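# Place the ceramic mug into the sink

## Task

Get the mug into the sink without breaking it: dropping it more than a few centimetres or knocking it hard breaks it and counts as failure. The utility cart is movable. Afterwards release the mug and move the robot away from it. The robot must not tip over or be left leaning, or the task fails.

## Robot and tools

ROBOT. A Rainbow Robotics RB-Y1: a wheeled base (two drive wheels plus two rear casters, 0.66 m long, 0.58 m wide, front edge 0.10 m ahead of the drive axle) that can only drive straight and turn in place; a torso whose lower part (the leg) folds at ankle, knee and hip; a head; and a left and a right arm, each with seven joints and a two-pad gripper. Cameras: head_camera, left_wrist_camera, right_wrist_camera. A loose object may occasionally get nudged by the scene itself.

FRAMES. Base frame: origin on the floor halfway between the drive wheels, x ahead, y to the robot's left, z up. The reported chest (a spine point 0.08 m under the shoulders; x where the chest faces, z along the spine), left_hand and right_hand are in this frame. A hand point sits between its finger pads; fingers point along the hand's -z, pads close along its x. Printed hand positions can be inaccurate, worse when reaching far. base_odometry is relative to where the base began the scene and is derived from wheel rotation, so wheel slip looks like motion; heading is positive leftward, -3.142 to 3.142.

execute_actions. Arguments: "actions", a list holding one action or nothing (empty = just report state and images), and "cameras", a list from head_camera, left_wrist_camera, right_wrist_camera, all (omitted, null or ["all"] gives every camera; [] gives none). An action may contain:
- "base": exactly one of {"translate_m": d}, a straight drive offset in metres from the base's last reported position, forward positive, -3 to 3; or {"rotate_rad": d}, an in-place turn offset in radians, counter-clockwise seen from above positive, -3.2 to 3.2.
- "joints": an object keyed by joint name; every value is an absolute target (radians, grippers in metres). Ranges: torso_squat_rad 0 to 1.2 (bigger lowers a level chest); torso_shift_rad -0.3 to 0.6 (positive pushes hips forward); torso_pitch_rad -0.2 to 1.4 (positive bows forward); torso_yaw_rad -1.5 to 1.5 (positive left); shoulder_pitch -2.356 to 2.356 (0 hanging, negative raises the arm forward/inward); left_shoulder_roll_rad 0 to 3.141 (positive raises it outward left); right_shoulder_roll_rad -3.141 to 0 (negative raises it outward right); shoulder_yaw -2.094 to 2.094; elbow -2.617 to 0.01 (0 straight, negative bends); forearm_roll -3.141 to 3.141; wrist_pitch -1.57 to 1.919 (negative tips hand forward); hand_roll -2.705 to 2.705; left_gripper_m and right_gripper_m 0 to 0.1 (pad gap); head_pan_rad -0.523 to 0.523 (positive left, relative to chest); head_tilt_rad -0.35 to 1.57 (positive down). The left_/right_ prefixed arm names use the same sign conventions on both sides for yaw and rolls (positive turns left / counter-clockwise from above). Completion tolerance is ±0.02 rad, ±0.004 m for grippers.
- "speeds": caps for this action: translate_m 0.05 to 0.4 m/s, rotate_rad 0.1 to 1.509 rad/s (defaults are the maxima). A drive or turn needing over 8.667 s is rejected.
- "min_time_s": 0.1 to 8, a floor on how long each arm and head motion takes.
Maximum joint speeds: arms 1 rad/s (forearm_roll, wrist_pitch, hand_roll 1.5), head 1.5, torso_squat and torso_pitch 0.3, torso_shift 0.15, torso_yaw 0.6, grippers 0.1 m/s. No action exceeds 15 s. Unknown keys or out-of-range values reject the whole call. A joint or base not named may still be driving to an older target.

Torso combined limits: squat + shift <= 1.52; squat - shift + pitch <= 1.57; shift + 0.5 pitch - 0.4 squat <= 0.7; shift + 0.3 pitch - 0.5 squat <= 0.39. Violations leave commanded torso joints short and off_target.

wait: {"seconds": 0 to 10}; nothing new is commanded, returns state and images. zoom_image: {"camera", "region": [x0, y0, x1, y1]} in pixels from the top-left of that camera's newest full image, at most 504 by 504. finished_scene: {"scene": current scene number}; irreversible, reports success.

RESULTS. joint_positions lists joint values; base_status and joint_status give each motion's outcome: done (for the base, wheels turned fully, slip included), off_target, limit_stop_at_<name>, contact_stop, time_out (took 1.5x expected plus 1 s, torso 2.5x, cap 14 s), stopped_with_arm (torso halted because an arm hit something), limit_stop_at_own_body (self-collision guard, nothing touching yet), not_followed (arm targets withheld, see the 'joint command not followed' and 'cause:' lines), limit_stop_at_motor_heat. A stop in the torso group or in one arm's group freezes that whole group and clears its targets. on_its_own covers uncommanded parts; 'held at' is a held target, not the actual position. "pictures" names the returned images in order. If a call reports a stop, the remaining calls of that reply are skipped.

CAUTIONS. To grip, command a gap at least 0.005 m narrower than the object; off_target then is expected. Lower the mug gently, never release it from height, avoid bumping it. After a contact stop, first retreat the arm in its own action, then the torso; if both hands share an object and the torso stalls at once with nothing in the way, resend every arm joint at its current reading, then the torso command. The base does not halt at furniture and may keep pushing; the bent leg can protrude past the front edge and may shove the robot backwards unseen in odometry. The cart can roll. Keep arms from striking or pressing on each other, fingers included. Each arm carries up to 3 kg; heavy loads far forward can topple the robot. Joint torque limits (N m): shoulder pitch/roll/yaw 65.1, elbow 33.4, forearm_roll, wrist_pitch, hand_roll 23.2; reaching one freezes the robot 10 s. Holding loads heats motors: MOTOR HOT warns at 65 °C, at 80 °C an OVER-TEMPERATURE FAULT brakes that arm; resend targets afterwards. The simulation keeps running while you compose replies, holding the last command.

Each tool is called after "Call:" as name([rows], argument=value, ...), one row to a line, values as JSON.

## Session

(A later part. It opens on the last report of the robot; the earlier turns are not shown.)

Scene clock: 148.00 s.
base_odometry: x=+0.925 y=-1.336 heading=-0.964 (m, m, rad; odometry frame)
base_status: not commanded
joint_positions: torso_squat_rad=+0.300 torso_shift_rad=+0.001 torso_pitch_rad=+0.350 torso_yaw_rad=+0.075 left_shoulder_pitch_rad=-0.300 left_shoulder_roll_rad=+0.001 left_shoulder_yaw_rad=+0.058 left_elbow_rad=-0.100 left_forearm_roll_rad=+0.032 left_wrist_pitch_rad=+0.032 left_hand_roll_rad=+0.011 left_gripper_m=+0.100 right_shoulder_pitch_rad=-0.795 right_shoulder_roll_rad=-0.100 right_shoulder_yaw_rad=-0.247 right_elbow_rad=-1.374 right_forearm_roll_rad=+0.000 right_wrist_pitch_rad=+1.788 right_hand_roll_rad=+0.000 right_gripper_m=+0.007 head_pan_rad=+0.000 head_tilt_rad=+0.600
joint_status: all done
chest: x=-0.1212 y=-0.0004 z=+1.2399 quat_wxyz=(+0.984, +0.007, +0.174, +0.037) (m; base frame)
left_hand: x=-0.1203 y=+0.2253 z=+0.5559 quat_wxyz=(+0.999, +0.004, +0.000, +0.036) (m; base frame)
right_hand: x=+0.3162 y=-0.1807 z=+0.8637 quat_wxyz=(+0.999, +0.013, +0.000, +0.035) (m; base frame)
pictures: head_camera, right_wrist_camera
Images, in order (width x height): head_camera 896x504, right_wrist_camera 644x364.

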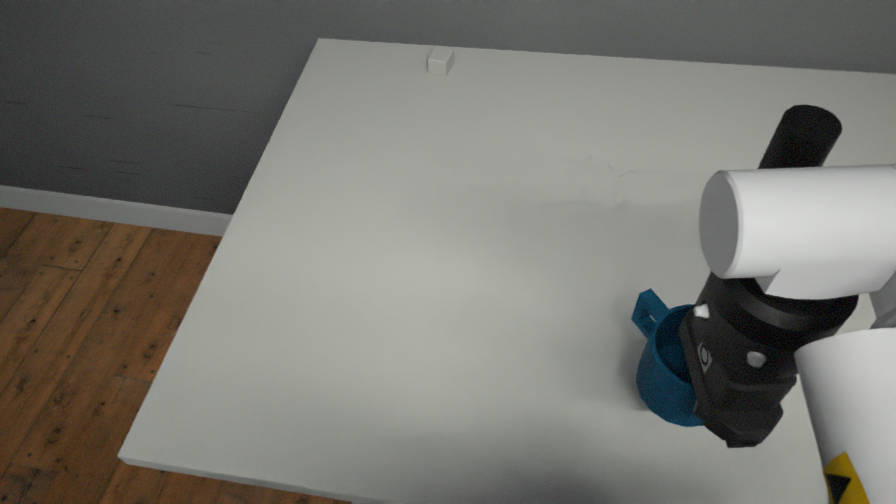

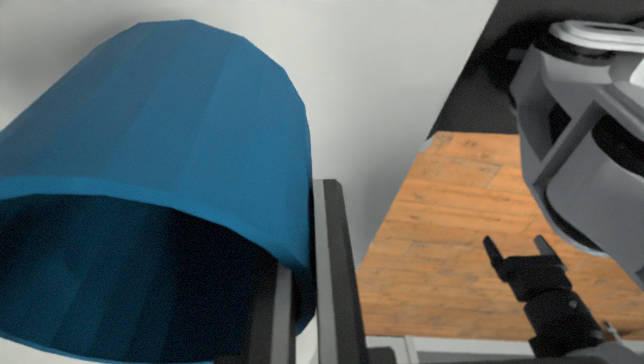

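Call:
execute_actions([
  {"base":{"translate_m":-0.75},"joints":{"torso_squat_rad":0.0,"torso_yaw_rad":0,"right_shoulder_pitch_rad":-1.094,"right_shoulder_roll_rad":-0.183,"right_shoulder_yaw_rad":-0.309,"right_elbow_rad":-1.275,"right_wrist_pitch_rad":1.915,"head_tilt_rad":0.1},"min_time_s":1.5},
], cameras=["right_wrist_camera"])

Call:
execute_actions([
  {"base":{"rotate_rad":3.03}},
], cameras=["right_wrist_camera","head_camera"])

Scene clock: 175.73 s.
base_odometry: x=+0.497 y=-0.720 heading=-0.963 (m, m, rad; odometry frame)
base_status: done
joint_positions: torso_squat_rad=+0.000 torso_shift_rad=+0.001 torso_pitch_rad=+0.350 torso_yaw_rad=+0.000 left_shoulder_pitch_rad=-0.300 left_shoulder_roll_rad=+0.001 left_shoulder_yaw_rad=+0.058 left_elbow_rad=-0.100 left_forearm_roll_rad=+0.032 left_wrist_pitch_rad=+0.032 left_hand_roll_rad=+0.011 left_gripper_m=+0.100 right_shoulder_pitch_rad=-1.093 right_shoulder_roll_rad=-0.183 right_shoulder_yaw_rad=-0.309 right_elbow_rad=-1.275 right_forearm_roll_rad=+0.000 right_wrist_pitch_rad=+1.915 right_hand_roll_rad=+0.000 right_gripper_m=+0.007 head_pan_rad=+0.000 head_tilt_rad=+0.100
joint_status: all done
chest: x=-0.1213 y=-0.0005 z=+1.2711 quat_wxyz=(+0.985, +0.000, +0.174, +0.000) (m; base frame)
left_hand: x=-0.1051 y=+0.2071 z=+0.5816 quat_wxyz=(+1.000, -0.009, +0.001, +0.001) (m; base frame)
right_hand: x=+0.3750 y=-0.2199 z=+1.0050 quat_wxyz=(+0.999, +0.000, -0.038, +0.000) (m; base frame)
pictures: right_wrist_camera
Images, in order (width x height): right_wrist_camera 644x364.

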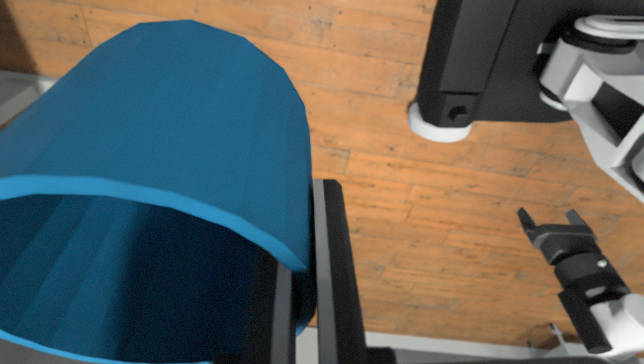

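Scene clock: 181.00 s.
base_odometry: x=+0.497 y=-0.719 heading=+2.067 (m, m, rad; odometry frame)
base_status: done
joint_positions: torso_squat_rad=+0.000 torso_shift_rad=+0.001 torso_pitch_rad=+0.350 torso_yaw_rad=+0.000 left_shoulder_pitch_rad=-0.300 left_shoulder_roll_rad=+0.001 left_shoulder_yaw_rad=+0.058 left_elbow_rad=-0.100 left_forearm_roll_rad=+0.032 left_wrist_pitch_rad=+0.032 left_hand_roll_rad=+0.011 left_gripper_m=+0.100 right_shoulder_pitch_rad=-1.093 right_shoulder_roll_rad=-0.183 right_shoulder_yaw_rad=-0.309 right_elbow_rad=-1.275 right_forearm_roll_rad=+0.000 right_wrist_pitch_rad=+1.915 right_hand_roll_rad=+0.000 right_gripper_m=+0.007 head_pan_rad=+0.000 head_tilt_rad=+0.100
joint_status: not commanded
chest: x=-0.1213 y=-0.0005 z=+1.2711 quat_wxyz=(+0.985, +0.000, +0.174, +0.000) (m; base frame)
left_hand: x=-0.1051 y=+0.2071 z=+0.5816 quat_wxyz=(+1.000, -0.009, +0.001, +0.001) (m; base frame)
right_hand: x=+0.3750 y=-0.2200 z=+1.0051 quat_wxyz=(+0.999, +0.000, -0.038, +0.000) (m; base frame)
pictures: head_camera, right_wrist_camera
Images, in order (width x height): head_camera 896x504, right_wrist_camera 644x364.

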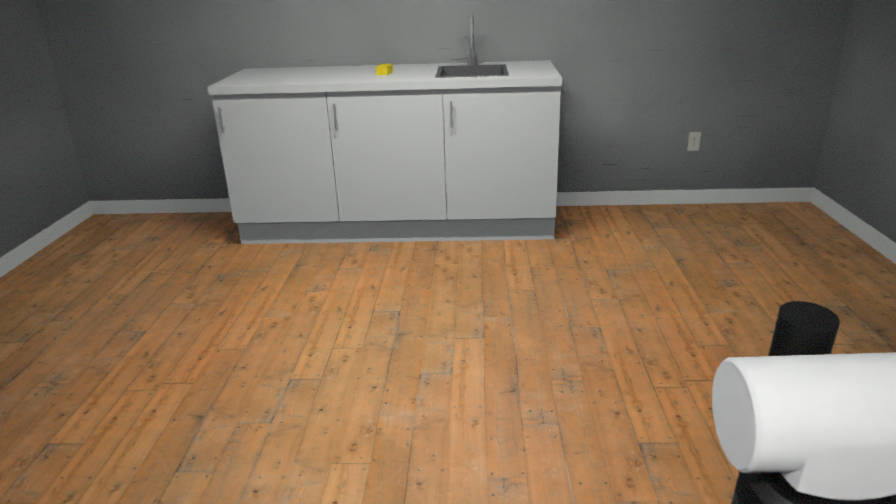

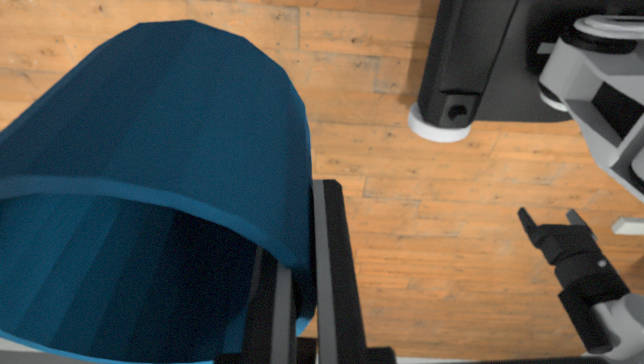

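Call:
execute_actions([
  {"base":{"translate_m":2.9},"joints":{"head_tilt_rad":0.35}},
], cameras=["right_wrist_camera","head_camera"])

Scene clock: 197.50 s.
base_odometry: x=-0.883 y=+1.831 heading=+2.067 (m, m, rad; odometry frame)
base_status: done
joint_positions: torso_squat_rad=+0.000 torso_shift_rad=+0.001 torso_pitch_rad=+0.350 torso_yaw_rad=+0.000 left_shoulder_pitch_rad=-0.300 left_shoulder_roll_rad=+0.001 left_shoulder_yaw_rad=+0.058 left_elbow_rad=-0.100 left_forearm_roll_rad=+0.032 left_wrist_pitch_rad=+0.032 left_hand_roll_rad=+0.011 left_gripper_m=+0.100 right_shoulder_pitch_rad=-1.093 right_shoulder_roll_rad=-0.183 right_shoulder_yaw_rad=-0.309 right_elbow_rad=-1.275 right_forearm_roll_rad=+0.000 right_wrist_pitch_rad=+1.915 right_hand_roll_rad=+0.000 right_gripper_m=+0.007 head_pan_rad=+0.000 head_tilt_rad=+0.350
joint_status: all done
chest: x=-0.1212 y=-0.0005 z=+1.2711 quat_wxyz=(+0.985, +0.000, +0.174, +0.000) (m; base frame)
left_hand: x=-0.1051 y=+0.2071 z=+0.5816 quat_wxyz=(+1.000, -0.009, +0.001, +0.001) (m; base frame)
right_hand: x=+0.3751 y=-0.2200 z=+1.0051 quat_wxyz=(+0.999, +0.000, -0.038, +0.000) (m; base frame)
pictures: head_camera, right_wrist_camera
Images, in order (width x height): head_camera 896x504, right_wrist_camera 644x364.

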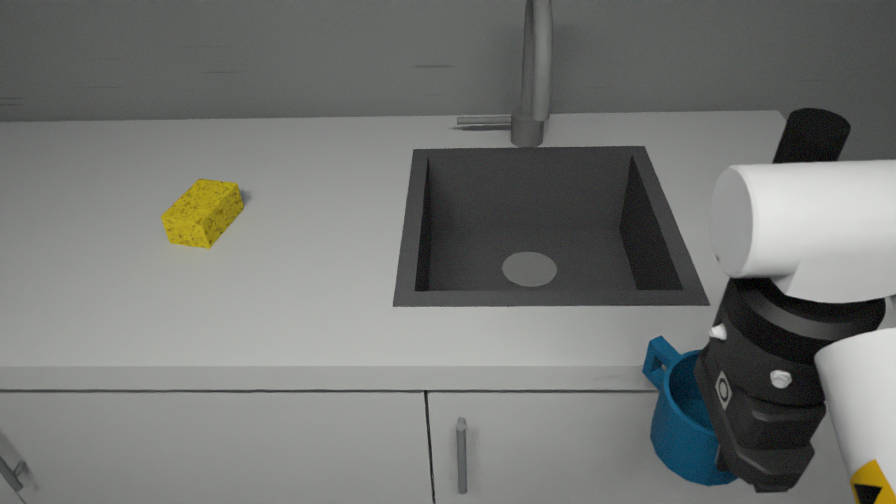

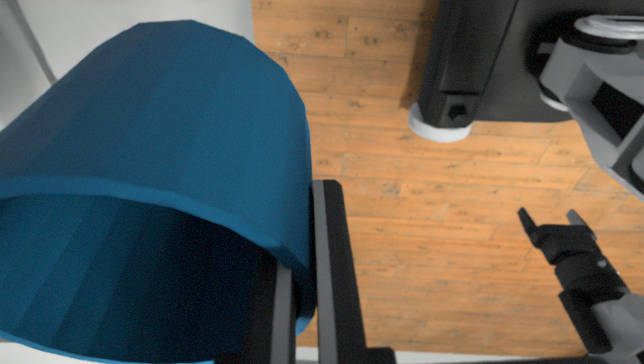

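Call:
execute_actions([
  {"base":{"translate_m":0.36},"joints":{"head_tilt_rad":0.7,"torso_pitch_rad":0.3,"torso_yaw_rad":0.03},"speeds":{"translate_m":0.2}},
])

Scene clock: 214.60 s.
base_odometry: x=-1.055 y=+2.148 heading=+2.067 (m, m, rad; odometry frame)
base_status: done
joint_positions: torso_squat_rad=+0.000 torso_shift_rad=+0.001 torso_pitch_rad=+0.300 torso_yaw_rad=+0.030 left_shoulder_pitch_rad=-0.300 left_shoulder_roll_rad=+0.001 left_shoulder_yaw_rad=+0.058 left_elbow_rad=-0.100 left_forearm_roll_rad=+0.032 left_wrist_pitch_rad=+0.032 left_hand_roll_rad=+0.011 left_gripper_m=+0.100 right_shoulder_pitch_rad=-1.093 right_shoulder_roll_rad=-0.183 right_shoulder_yaw_rad=-0.309 right_elbow_rad=-1.275 right_forearm_roll_rad=+0.000 right_wrist_pitch_rad=+1.915 right_hand_roll_rad=+0.000 right_gripper_m=+0.007 head_pan_rad=+0.000 head_tilt_rad=+0.700
joint_status: all done
chest: x=-0.1358 y=-0.0005 z=+1.2761 quat_wxyz=(+0.989, +0.002, +0.150, +0.015) (m; base frame)
left_hand: x=-0.0913 y=+0.2145 z=+0.5900 quat_wxyz=(+1.000, -0.004, -0.025, +0.014) (m; base frame)
right_hand: x=+0.3791 y=-0.2032 z=+1.0333 quat_wxyz=(+0.998, +0.006, -0.063, +0.014) (m; base frame)
pictures: head_camera, left_wrist_camera, right_wrist_camera
Images, in order (width x height): head_camera 896x504, left_wrist_camera 644x364, right_wrist_camera 644x364.

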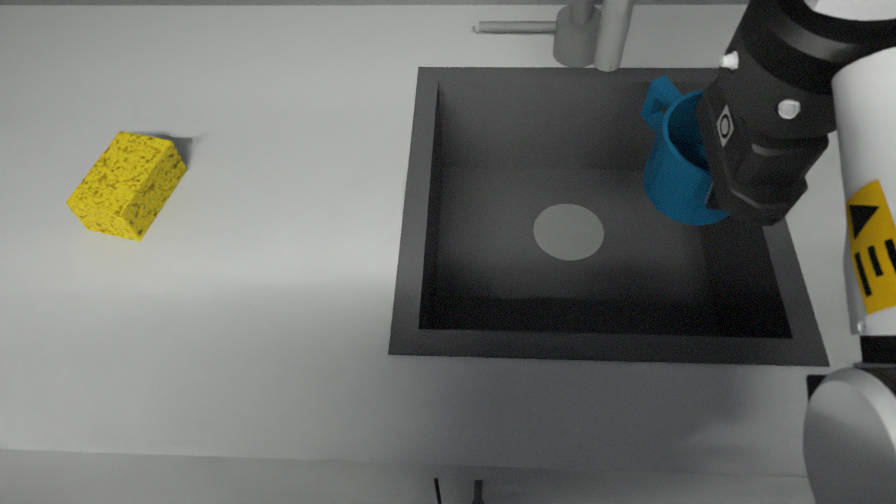

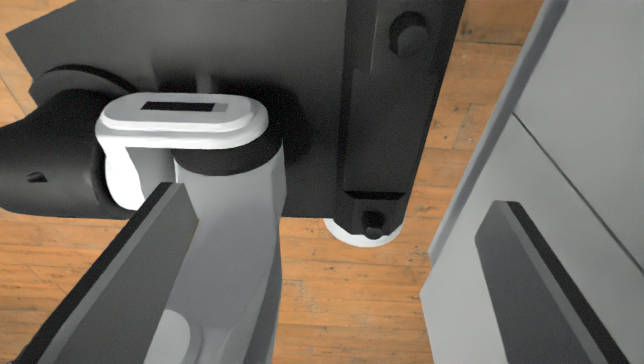

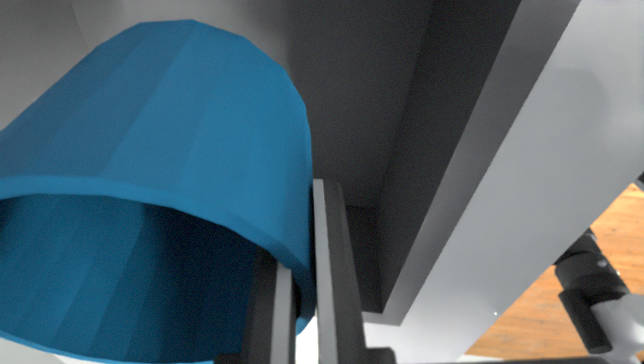

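Call:
execute_actions([
  {"joints":{"torso_pitch_rad":0.4,"right_shoulder_pitch_rad":-1.196,"right_shoulder_roll_rad":-0.217,"right_shoulder_yaw_rad":-0.324,"right_elbow_rad":-0.891,"right_wrist_pitch_rad":1.666},"min_time_s":1.0},
], cameras=["right_wrist_camera","head_camera"])

Call:
execute_actions([
  {"joints":{"torso_squat_rad":0.45}},
])

Scene clock: 233.20 s.
base_odometry: x=-1.055 y=+2.148 heading=+2.067 (m, m, rad; odometry frame)
base_status: not commanded
joint_positions: torso_squat_rad=+0.000 torso_shift_rad=+0.001 torso_pitch_rad=+0.400 torso_yaw_rad=+0.030 left_shoulder_pitch_rad=-0.300 left_shoulder_roll_rad=+0.001 left_shoulder_yaw_rad=+0.058 left_elbow_rad=-0.100 left_forearm_roll_rad=+0.032 left_wrist_pitch_rad=+0.032 left_hand_roll_rad=+0.011 left_gripper_m=+0.100 right_shoulder_pitch_rad=-1.195 right_shoulder_roll_rad=-0.217 right_shoulder_yaw_rad=-0.324 right_elbow_rad=-0.891 right_forearm_roll_rad=+0.000 right_wrist_pitch_rad=+1.666 right_hand_roll_rad=+0.000 right_gripper_m=+0.007 head_pan_rad=+0.000 head_tilt_rad=+0.700
joint_status: all done
chest: x=-0.1068 y=-0.0005 z=+1.2655 quat_wxyz=(+0.980, +0.003, +0.199, +0.015) (m; base frame)
left_hand: x=-0.1310 y=+0.2145 z=+0.5784 quat_wxyz=(+1.000, -0.003, +0.025, +0.015) (m; base frame)
right_hand: x=+0.4025 y=-0.2025 z=+0.9232 quat_wxyz=(+1.000, +0.006, +0.001, +0.014) (m; base frame)
pictures: head_camera, right_wrist_camera
Images, in order (width x height): head_camera 896x504, right_wrist_camera 644x364.

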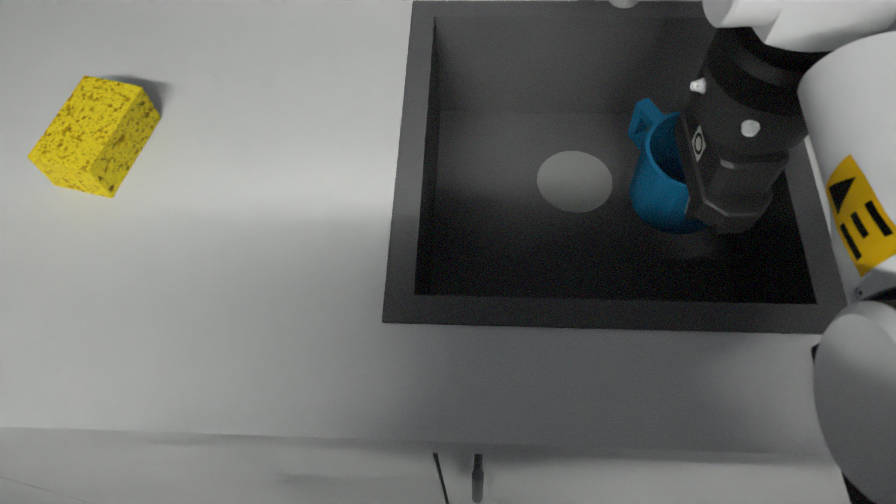

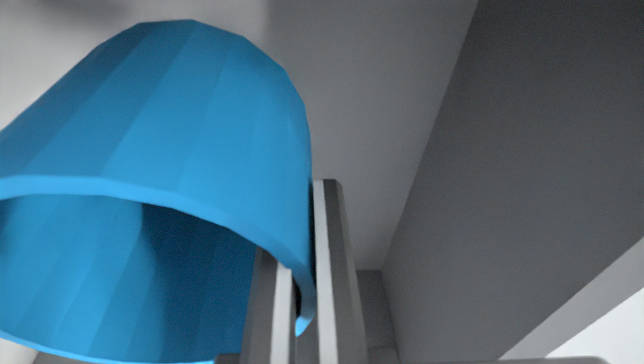

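Scene clock: 235.57 s.
base_odometry: x=-1.055 y=+2.148 heading=+2.067 (m, m, rad; odometry frame)
base_status: not commanded
joint_positions: torso_squat_rad=+0.450 torso_shift_rad=+0.001 torso_pitch_rad=+0.400 torso_yaw_rad=+0.030 left_shoulder_pitch_rad=-0.300 left_shoulder_roll_rad=+0.001 left_shoulder_yaw_rad=+0.058 left_elbow_rad=-0.100 left_forearm_roll_rad=+0.032 left_wrist_pitch_rad=+0.032 left_hand_roll_rad=+0.011 left_gripper_m=+0.100 right_shoulder_pitch_rad=-1.195 right_shoulder_roll_rad=-0.217 right_shoulder_yaw_rad=-0.324 right_elbow_rad=-0.891 right_forearm_roll_rad=+0.000 right_wrist_pitch_rad=+1.666 right_hand_roll_rad=+0.000 right_gripper_m=+0.007 head_pan_rad=+0.000 head_tilt_rad=+0.700
joint_status: all done
chest: x=-0.1070 y=-0.0004 z=+1.1958 quat_wxyz=(+0.980, +0.003, +0.199, +0.015) (m; base frame)
left_hand: x=-0.1310 y=+0.2145 z=+0.5087 quat_wxyz=(+1.000, -0.003, +0.025, +0.015) (m; base frame)
right_hand: x=+0.4024 y=-0.2024 z=+0.8537 quat_wxyz=(+1.000, +0.006, +0.001, +0.014) (m; base frame)
pictures: head_camera, left_wrist_camera, right_wrist_camera
Images, in order (width x height): head_camera 896x504, left_wrist_camera 644x364, right_wrist_camera 644x364.

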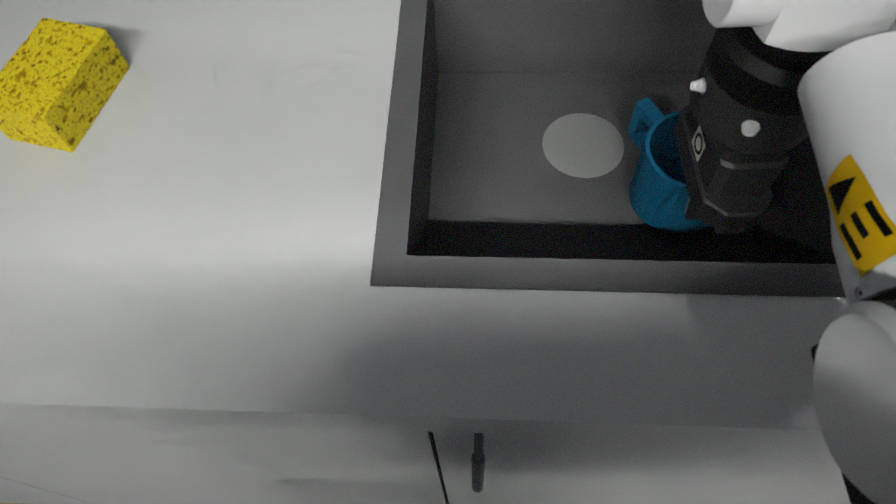

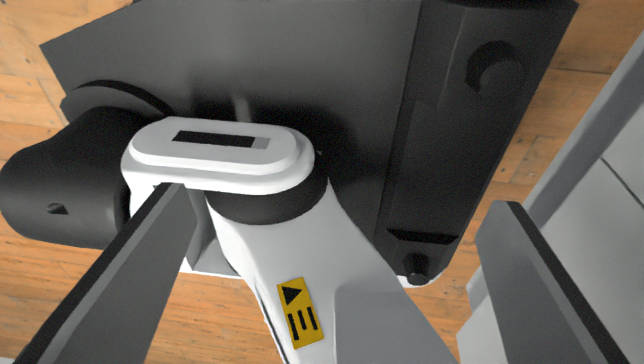

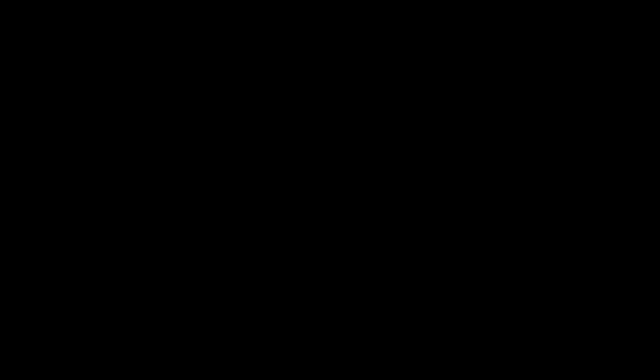

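Call:
execute_actions(actions=[], cameras=["right_wrist_camera"])

Scene clock: 239.17 s.
base_odometry: x=-1.055 y=+2.148 heading=+2.067 (m, m, rad; odometry frame)
base_status: not commanded
joint_positions: torso_squat_rad=+0.450 torso_shift_rad=+0.001 torso_pitch_rad=+0.400 torso_yaw_rad=+0.030 left_shoulder_pitch_rad=-0.300 left_shoulder_roll_rad=+0.001 left_shoulder_yaw_rad=+0.058 left_elbow_rad=-0.100 left_forearm_roll_rad=+0.032 left_wrist_pitch_rad=+0.032 left_hand_roll_rad=+0.011 left_gripper_m=+0.100 right_shoulder_pitch_rad=-1.195 right_shoulder_roll_rad=-0.217 right_shoulder_yaw_rad=-0.324 right_elbow_rad=-0.891 right_forearm_roll_rad=+0.000 right_wrist_pitch_rad=+1.666 right_hand_roll_rad=+0.000 right_gripper_m=+0.007 head_pan_rad=+0.000 head_tilt_rad=+0.700
joint_status: all done
chest: x=-0.1070 y=-0.0004 z=+1.1958 quat_wxyz=(+0.980, +0.003, +0.199, +0.015) (m; base frame)
left_hand: x=-0.1310 y=+0.2145 z=+0.5087 quat_wxyz=(+1.000, -0.003, +0.025, +0.015) (m; base frame)
right_hand: x=+0.4024 y=-0.2024 z=+0.8537 quat_wxyz=(+1.000, +0.006, +0.001, +0.014) (m; base frame)
pictures: right_wrist_camera
Images, in order (width x height): right_wrist_camera 644x364.

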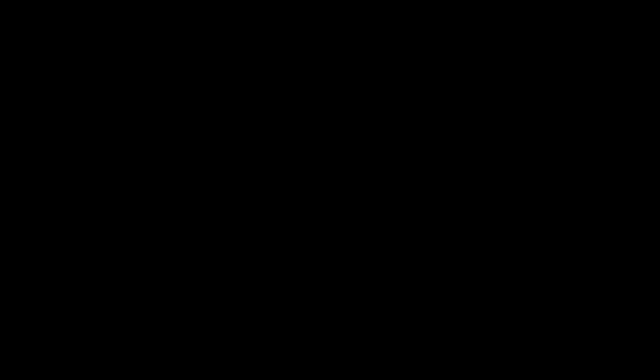

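Call:
execute_actions([
  {"joints":{"torso_squat_rad":0.51}},
], cameras=["right_wrist_camera","head_camera"])

Call:
zoom_image(camera="head_camera", region=[520, 40, 860, 290])

Scene clock: 248.17 s.
base_odometry: x=-1.055 y=+2.148 heading=+2.067 (m, m, rad; odometry frame)
base_status: not commanded
joint_positions: torso_squat_rad=+0.510 torso_shift_rad=+0.001 torso_pitch_rad=+0.400 torso_yaw_rad=+0.030 left_shoulder_pitch_rad=-0.300 left_shoulder_roll_rad=+0.001 left_shoulder_yaw_rad=+0.058 left_elbow_rad=-0.100 left_forearm_roll_rad=+0.032 left_wrist_pitch_rad=+0.032 left_hand_roll_rad=+0.011 left_gripper_m=+0.100 right_shoulder_pitch_rad=-1.196 right_shoulder_roll_rad=-0.217 right_shoulder_yaw_rad=-0.324 right_elbow_rad=-0.891 right_forearm_roll_rad=+0.000 right_wrist_pitch_rad=+1.666 right_hand_roll_rad=+0.000 right_gripper_m=+0.007 head_pan_rad=+0.000 head_tilt_rad=+0.700
joint_status: all done
chest: x=-0.1072 y=-0.0004 z=+1.1765 quat_wxyz=(+0.980, +0.003, +0.198, +0.015) (m; base frame)
left_hand: x=-0.1310 y=+0.2146 z=+0.4894 quat_wxyz=(+1.000, -0.003, +0.025, +0.015) (m; base frame)
right_hand: x=+0.4028 y=-0.2025 z=+0.8351 quat_wxyz=(+1.000, +0.006, +0.000, +0.014) (m; base frame)
pictures: head_camera, right_wrist_camera
Images, in order (width x height): head_camera 896x504, right_wrist_camera 644x364.

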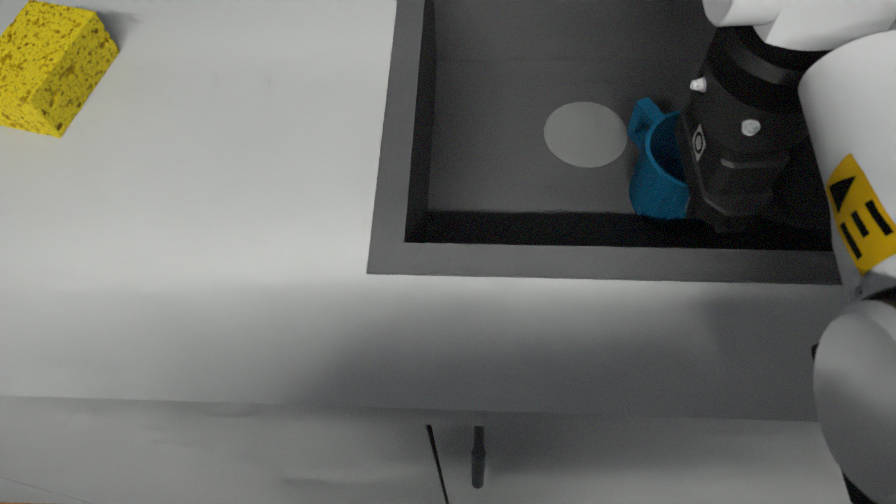

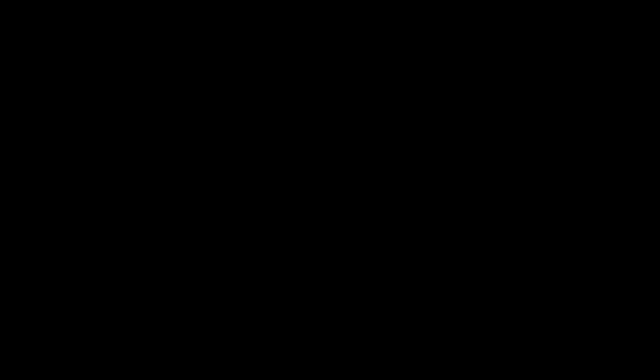

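Region (520, 40, 860, 290) of head_camera's 896x504 image, scaled by 1.482, with more detail than that image has; it fills the top 371 rows of this view, and the rest is white.

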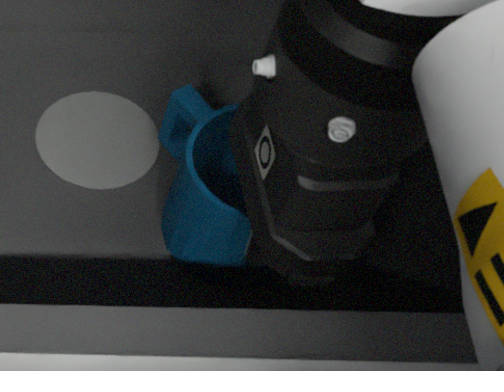

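Call:
execute_actions([
  {"joints":{"torso_squat_rad":0.46}},
], cameras=[])

Call:
execute_actions([
  {"base":{"translate_m":0.035},"joints":{"torso_yaw_rad":0.05},"speeds":{"translate_m":0.1}},
])

Call:
execute_actions([
  {"joints":{"torso_squat_rad":0.51}},
], cameras=["right_wrist_camera","head_camera"])

Scene clock: 260.20 s.
base_odometry: x=-1.055 y=+2.148 heading=+2.067 (m, m, rad; odometry frame)
base_status: not commanded
joint_positions: torso_squat_rad=+0.460 torso_shift_rad=+0.001 torso_pitch_rad=+0.400 torso_yaw_rad=+0.030 left_shoulder_pitch_rad=-0.300 left_shoulder_roll_rad=+0.001 left_shoulder_yaw_rad=+0.058 left_elbow_rad=-0.100 left_forearm_roll_rad=+0.032 left_wrist_pitch_rad=+0.032 left_hand_roll_rad=+0.011 left_gripper_m=+0.100 right_shoulder_pitch_rad=-1.196 right_shoulder_roll_rad=-0.217 right_shoulder_yaw_rad=-0.324 right_elbow_rad=-0.891 right_forearm_roll_rad=+0.000 right_wrist_pitch_rad=+1.666 right_hand_roll_rad=+0.000 right_gripper_m=+0.007 head_pan_rad=+0.000 head_tilt_rad=+0.700
joint_status: all done
chest: x=-0.1068 y=-0.0004 z=+1.1927 quat_wxyz=(+0.980, +0.003, +0.199, +0.015) (m; base frame)
left_hand: x=-0.1311 y=+0.2145 z=+0.5056 quat_wxyz=(+1.000, -0.003, +0.025, +0.015) (m; base frame)
right_hand: x=+0.4028 y=-0.2026 z=+0.8507 quat_wxyz=(+1.000, +0.006, +0.001, +0.014) (m; base frame)
pictures: none
No camera images: the call's "cameras" was empty. Leave "cameras" out to get every camera's image.

Scene clock: 261.63 s.
base_odometry: x=-1.071 y=+2.178 heading=+2.068 (m, m, rad; odometry frame)
base_status: done
joint_positions: torso_squat_rad=+0.460 torso_shift_rad=+0.001 torso_pitch_rad=+0.400 torso_yaw_rad=+0.050 left_shoulder_pitch_rad=-0.300 left_shoulder_roll_rad=+0.001 left_shoulder_yaw_rad=+0.058 left_elbow_rad=-0.100 left_forearm_roll_rad=+0.032 left_wrist_pitch_rad=+0.032 left_hand_roll_rad=+0.011 left_gripper_m=+0.100 right_shoulder_pitch_rad=-1.195 right_shoulder_roll_rad=-0.217 right_shoulder_yaw_rad=-0.324 right_elbow_rad=-0.891 right_forearm_roll_rad=+0.000 right_wrist_pitch_rad=+1.666 right_hand_roll_rad=+0.000 right_gripper_m=+0.007 head_pan_rad=+0.000 head_tilt_rad=+0.700
joint_status: all done
chest: x=-0.1069 y=-0.0004 z=+1.1927 quat_wxyz=(+0.980, +0.005, +0.199, +0.025) (m; base frame)
left_hand: x=-0.1351 y=+0.2194 z=+0.5074 quat_wxyz=(+0.999, +0.000, +0.025, +0.024) (m; base frame)
right_hand: x=+0.4062 y=-0.1903 z=+0.8491 quat_wxyz=(+1.000, +0.010, +0.001, +0.023) (m; base frame)
pictures: head_camera, left_wrist_camera, right_wrist_camera
Images, in order (width x height): head_camera 896x504, left_wrist_camera 644x364, right_wrist_camera 644x364.

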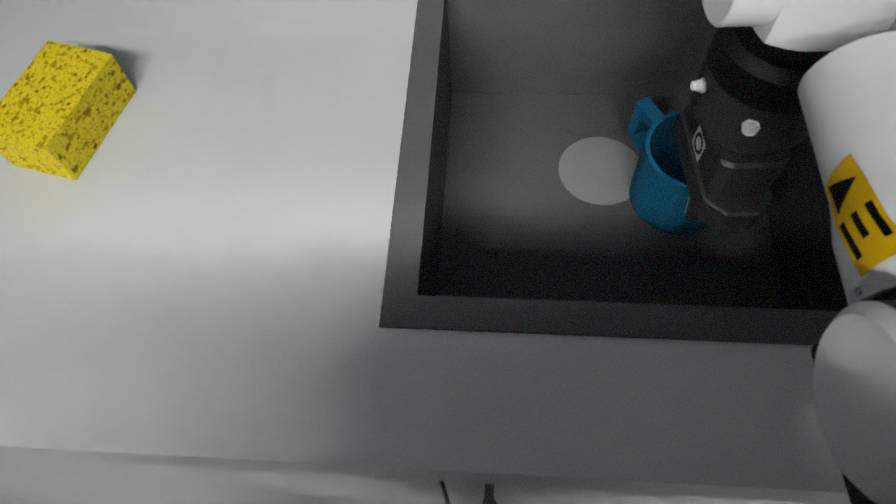

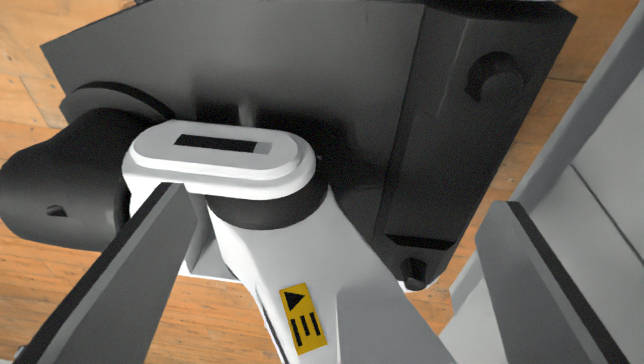

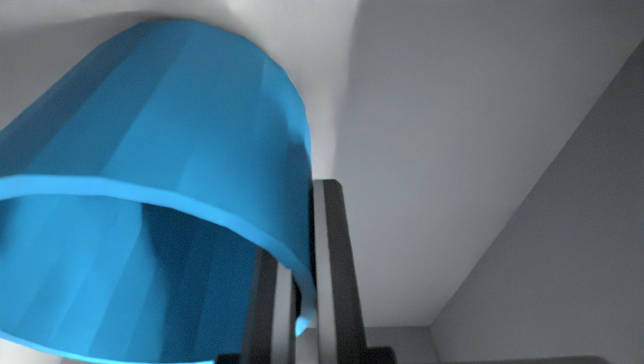

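Scene clock: 262.50 s.
base_odometry: x=-1.071 y=+2.178 heading=+2.068 (m, m, rad; odometry frame)
base_status: not commanded
joint_positions: torso_squat_rad=+0.510 torso_shift_rad=+0.000 torso_pitch_rad=+0.399 torso_yaw_rad=+0.050 left_shoulder_pitch_rad=-0.300 left_shoulder_roll_rad=+0.001 left_shoulder_yaw_rad=+0.058 left_elbow_rad=-0.100 left_forearm_roll_rad=+0.032 left_wrist_pitch_rad=+0.032 left_hand_roll_rad=+0.011 left_gripper_m=+0.100 right_shoulder_pitch_rad=-1.197 right_shoulder_roll_rad=-0.217 right_shoulder_yaw_rad=-0.324 right_elbow_rad=-0.892 right_forearm_roll_rad=+0.000 right_wrist_pitch_rad=+1.666 right_hand_roll_rad=+0.000 right_gripper_m=+0.007 head_pan_rad=+0.000 head_tilt_rad=+0.700
joint_status: all done
chest: x=-0.1075 y=-0.0004 z=+1.1765 quat_wxyz=(+0.980, +0.005, +0.198, +0.025) (m; base frame)
left_hand: x=-0.1349 y=+0.2194 z=+0.4911 quat_wxyz=(+0.999, +0.000, +0.025, +0.024) (m; base frame)
right_hand: x=+0.4069 y=-0.1903 z=+0.8346 quat_wxyz=(+1.000, +0.010, -0.001, +0.023) (m; base frame)
pictures: head_camera, right_wrist_camera
Images, in order (width x height): head_camera 896x504, right_wrist_camera 644x364.

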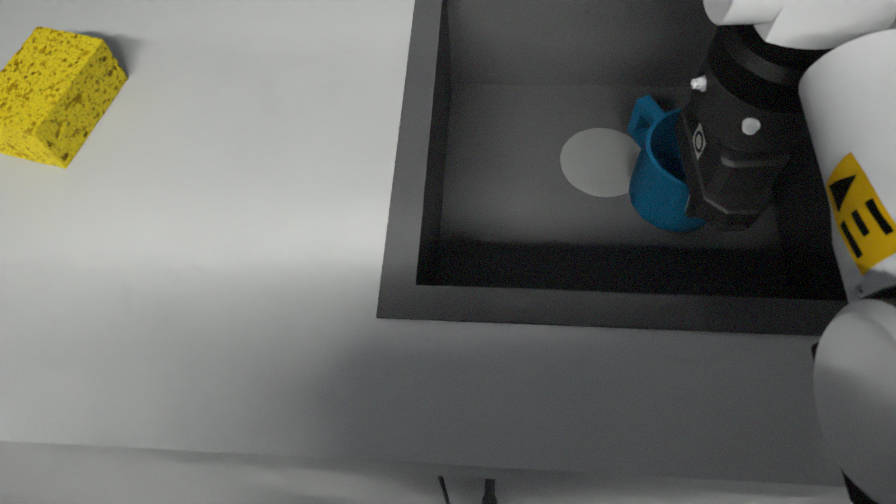

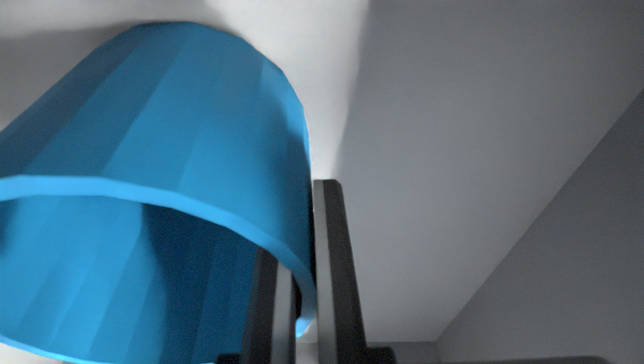

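Call:
execute_actions([
  {"joints":{"right_gripper_m":0.035}},
], cameras=["right_wrist_camera"])

Call:
execute_actions([
  {"joints":{"torso_squat_rad":0.0}},
], cameras=["right_wrist_camera","head_camera"])

Scene clock: 269.07 s.
base_odometry: x=-1.071 y=+2.178 heading=+2.068 (m, m, rad; odometry frame)
base_status: not commanded
joint_positions: torso_squat_rad=+0.510 torso_shift_rad=+0.001 torso_pitch_rad=+0.400 torso_yaw_rad=+0.050 left_shoulder_pitch_rad=-0.300 left_shoulder_roll_rad=+0.001 left_shoulder_yaw_rad=+0.058 left_elbow_rad=-0.100 left_forearm_roll_rad=+0.032 left_wrist_pitch_rad=+0.032 left_hand_roll_rad=+0.011 left_gripper_m=+0.100 right_shoulder_pitch_rad=-1.196 right_shoulder_roll_rad=-0.217 right_shoulder_yaw_rad=-0.324 right_elbow_rad=-0.891 right_forearm_roll_rad=+0.000 right_wrist_pitch_rad=+1.666 right_hand_roll_rad=+0.000 right_gripper_m=+0.035 head_pan_rad=+0.000 head_tilt_rad=+0.700
joint_status: all done
chest: x=-0.1071 y=-0.0004 z=+1.1764 quat_wxyz=(+0.980, +0.005, +0.198, +0.025) (m; base frame)
left_hand: x=-0.1350 y=+0.2194 z=+0.4911 quat_wxyz=(+0.999, +0.000, +0.025, +0.024) (m; base frame)
right_hand: x=+0.4066 y=-0.1905 z=+0.8336 quat_wxyz=(+1.000, +0.010, +0.000, +0.023) (m; base frame)
pictures: right_wrist_camera
Images, in order (width x height): right_wrist_camera 644x364.

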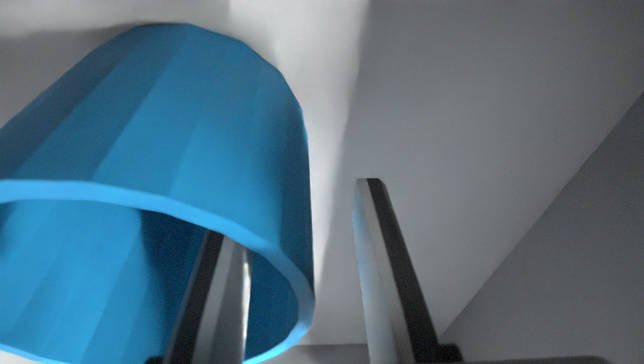

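Scene clock: 271.63 s.
base_odometry: x=-1.071 y=+2.178 heading=+2.068 (m, m, rad; odometry frame)
base_status: not commanded
joint_positions: torso_squat_rad=+0.000 torso_shift_rad=+0.001 torso_pitch_rad=+0.400 torso_yaw_rad=+0.050 left_shoulder_pitch_rad=-0.300 left_shoulder_roll_rad=+0.001 left_shoulder_yaw_rad=+0.058 left_elbow_rad=-0.100 left_forearm_roll_rad=+0.032 left_wrist_pitch_rad=+0.032 left_hand_roll_rad=+0.011 left_gripper_m=+0.100 right_shoulder_pitch_rad=-1.196 right_shoulder_roll_rad=-0.217 right_shoulder_yaw_rad=-0.324 right_elbow_rad=-0.891 right_forearm_roll_rad=+0.000 right_wrist_pitch_rad=+1.666 right_hand_roll_rad=+0.000 right_gripper_m=+0.035 head_pan_rad=+0.000 head_tilt_rad=+0.700
joint_status: all done
chest: x=-0.1068 y=-0.0004 z=+1.2655 quat_wxyz=(+0.980, +0.005, +0.199, +0.025) (m; base frame)
left_hand: x=-0.1351 y=+0.2194 z=+0.5801 quat_wxyz=(+0.999, +0.000, +0.025, +0.024) (m; base frame)
right_hand: x=+0.4066 y=-0.1906 z=+0.9223 quat_wxyz=(+1.000, +0.010, +0.000, +0.023) (m; base frame)
pictures: head_camera, right_wrist_camera
Images, in order (width x height): head_camera 896x504, right_wrist_camera 644x364.

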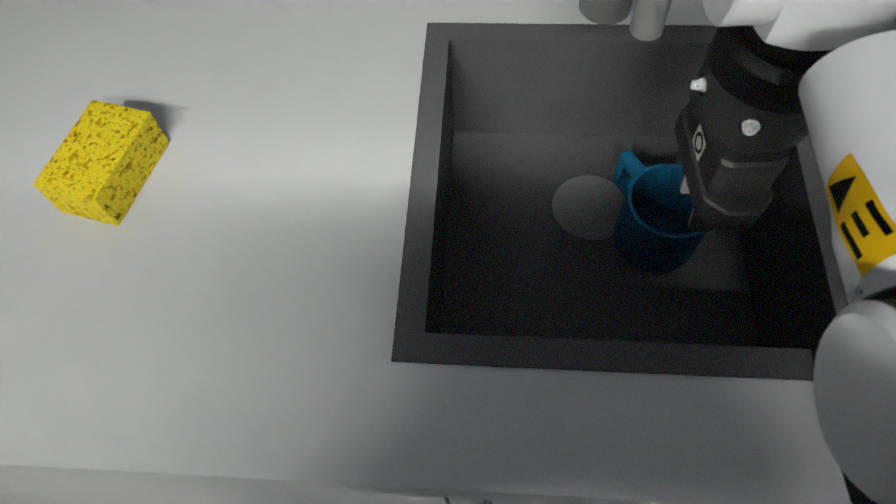

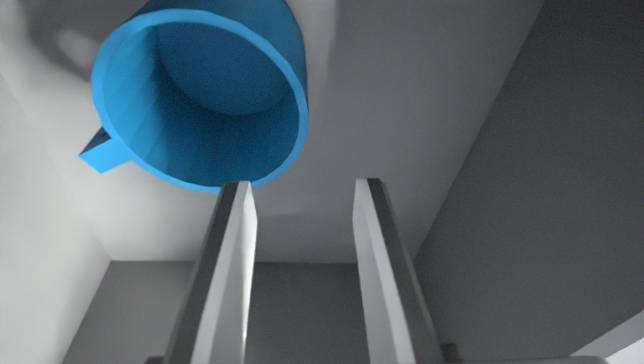

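Call:
execute_actions([
  {"base":{"translate_m":-0.6},"joints":{"torso_pitch_rad":0.2,"head_tilt_rad":0.4},"speeds":{"translate_m":0.3}},
], cameras=["head_camera"])

Scene clock: 280.67 s.
base_odometry: x=-0.785 y=+1.651 heading=+2.069 (m, m, rad; odometry frame)
base_status: done
joint_positions: torso_squat_rad=+0.000 torso_shift_rad=+0.001 torso_pitch_rad=+0.200 torso_yaw_rad=+0.050 left_shoulder_pitch_rad=-0.300 left_shoulder_roll_rad=+0.001 left_shoulder_yaw_rad=+0.058 left_elbow_rad=-0.100 left_forearm_roll_rad=+0.032 left_wrist_pitch_rad=+0.032 left_hand_roll_rad=+0.011 left_gripper_m=+0.100 right_shoulder_pitch_rad=-1.196 right_shoulder_roll_rad=-0.217 right_shoulder_yaw_rad=-0.324 right_elbow_rad=-0.891 right_forearm_roll_rad=+0.000 right_wrist_pitch_rad=+1.666 right_hand_roll_rad=+0.000 right_gripper_m=+0.035 head_pan_rad=+0.000 head_tilt_rad=+0.400
joint_status: all done
chest: x=-0.1660 y=-0.0005 z=+1.2838 quat_wxyz=(+0.995, +0.003, +0.100, +0.025) (m; base frame)
left_hand: x=-0.0573 y=+0.2194 z=+0.6065 quat_wxyz=(+0.997, -0.002, -0.075, +0.024) (m; base frame)
right_hand: x=+0.4054 y=-0.1907 z=+1.0494 quat_wxyz=(+0.995, +0.007, -0.099, +0.024) (m; base frame)
pictures: head_camera
Images, in order (width x height): head_camera 896x504.

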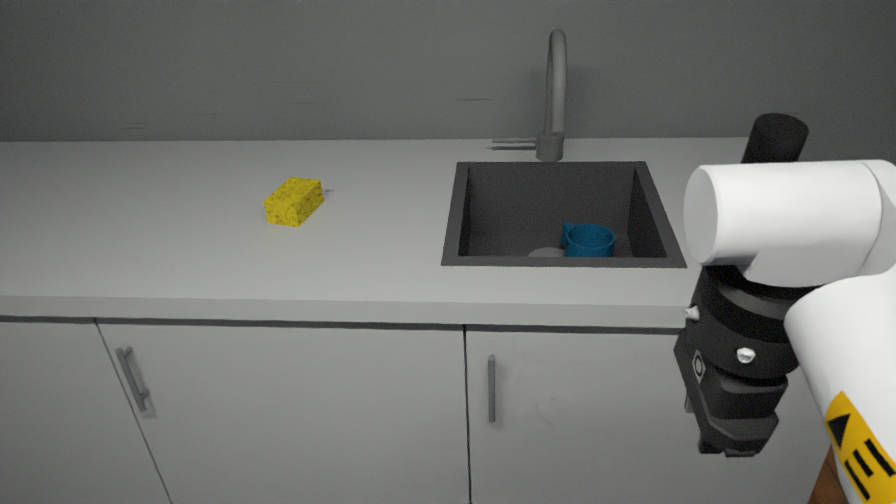

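Call:
finished_scene(scene=1)

The scene is finished: the task was done.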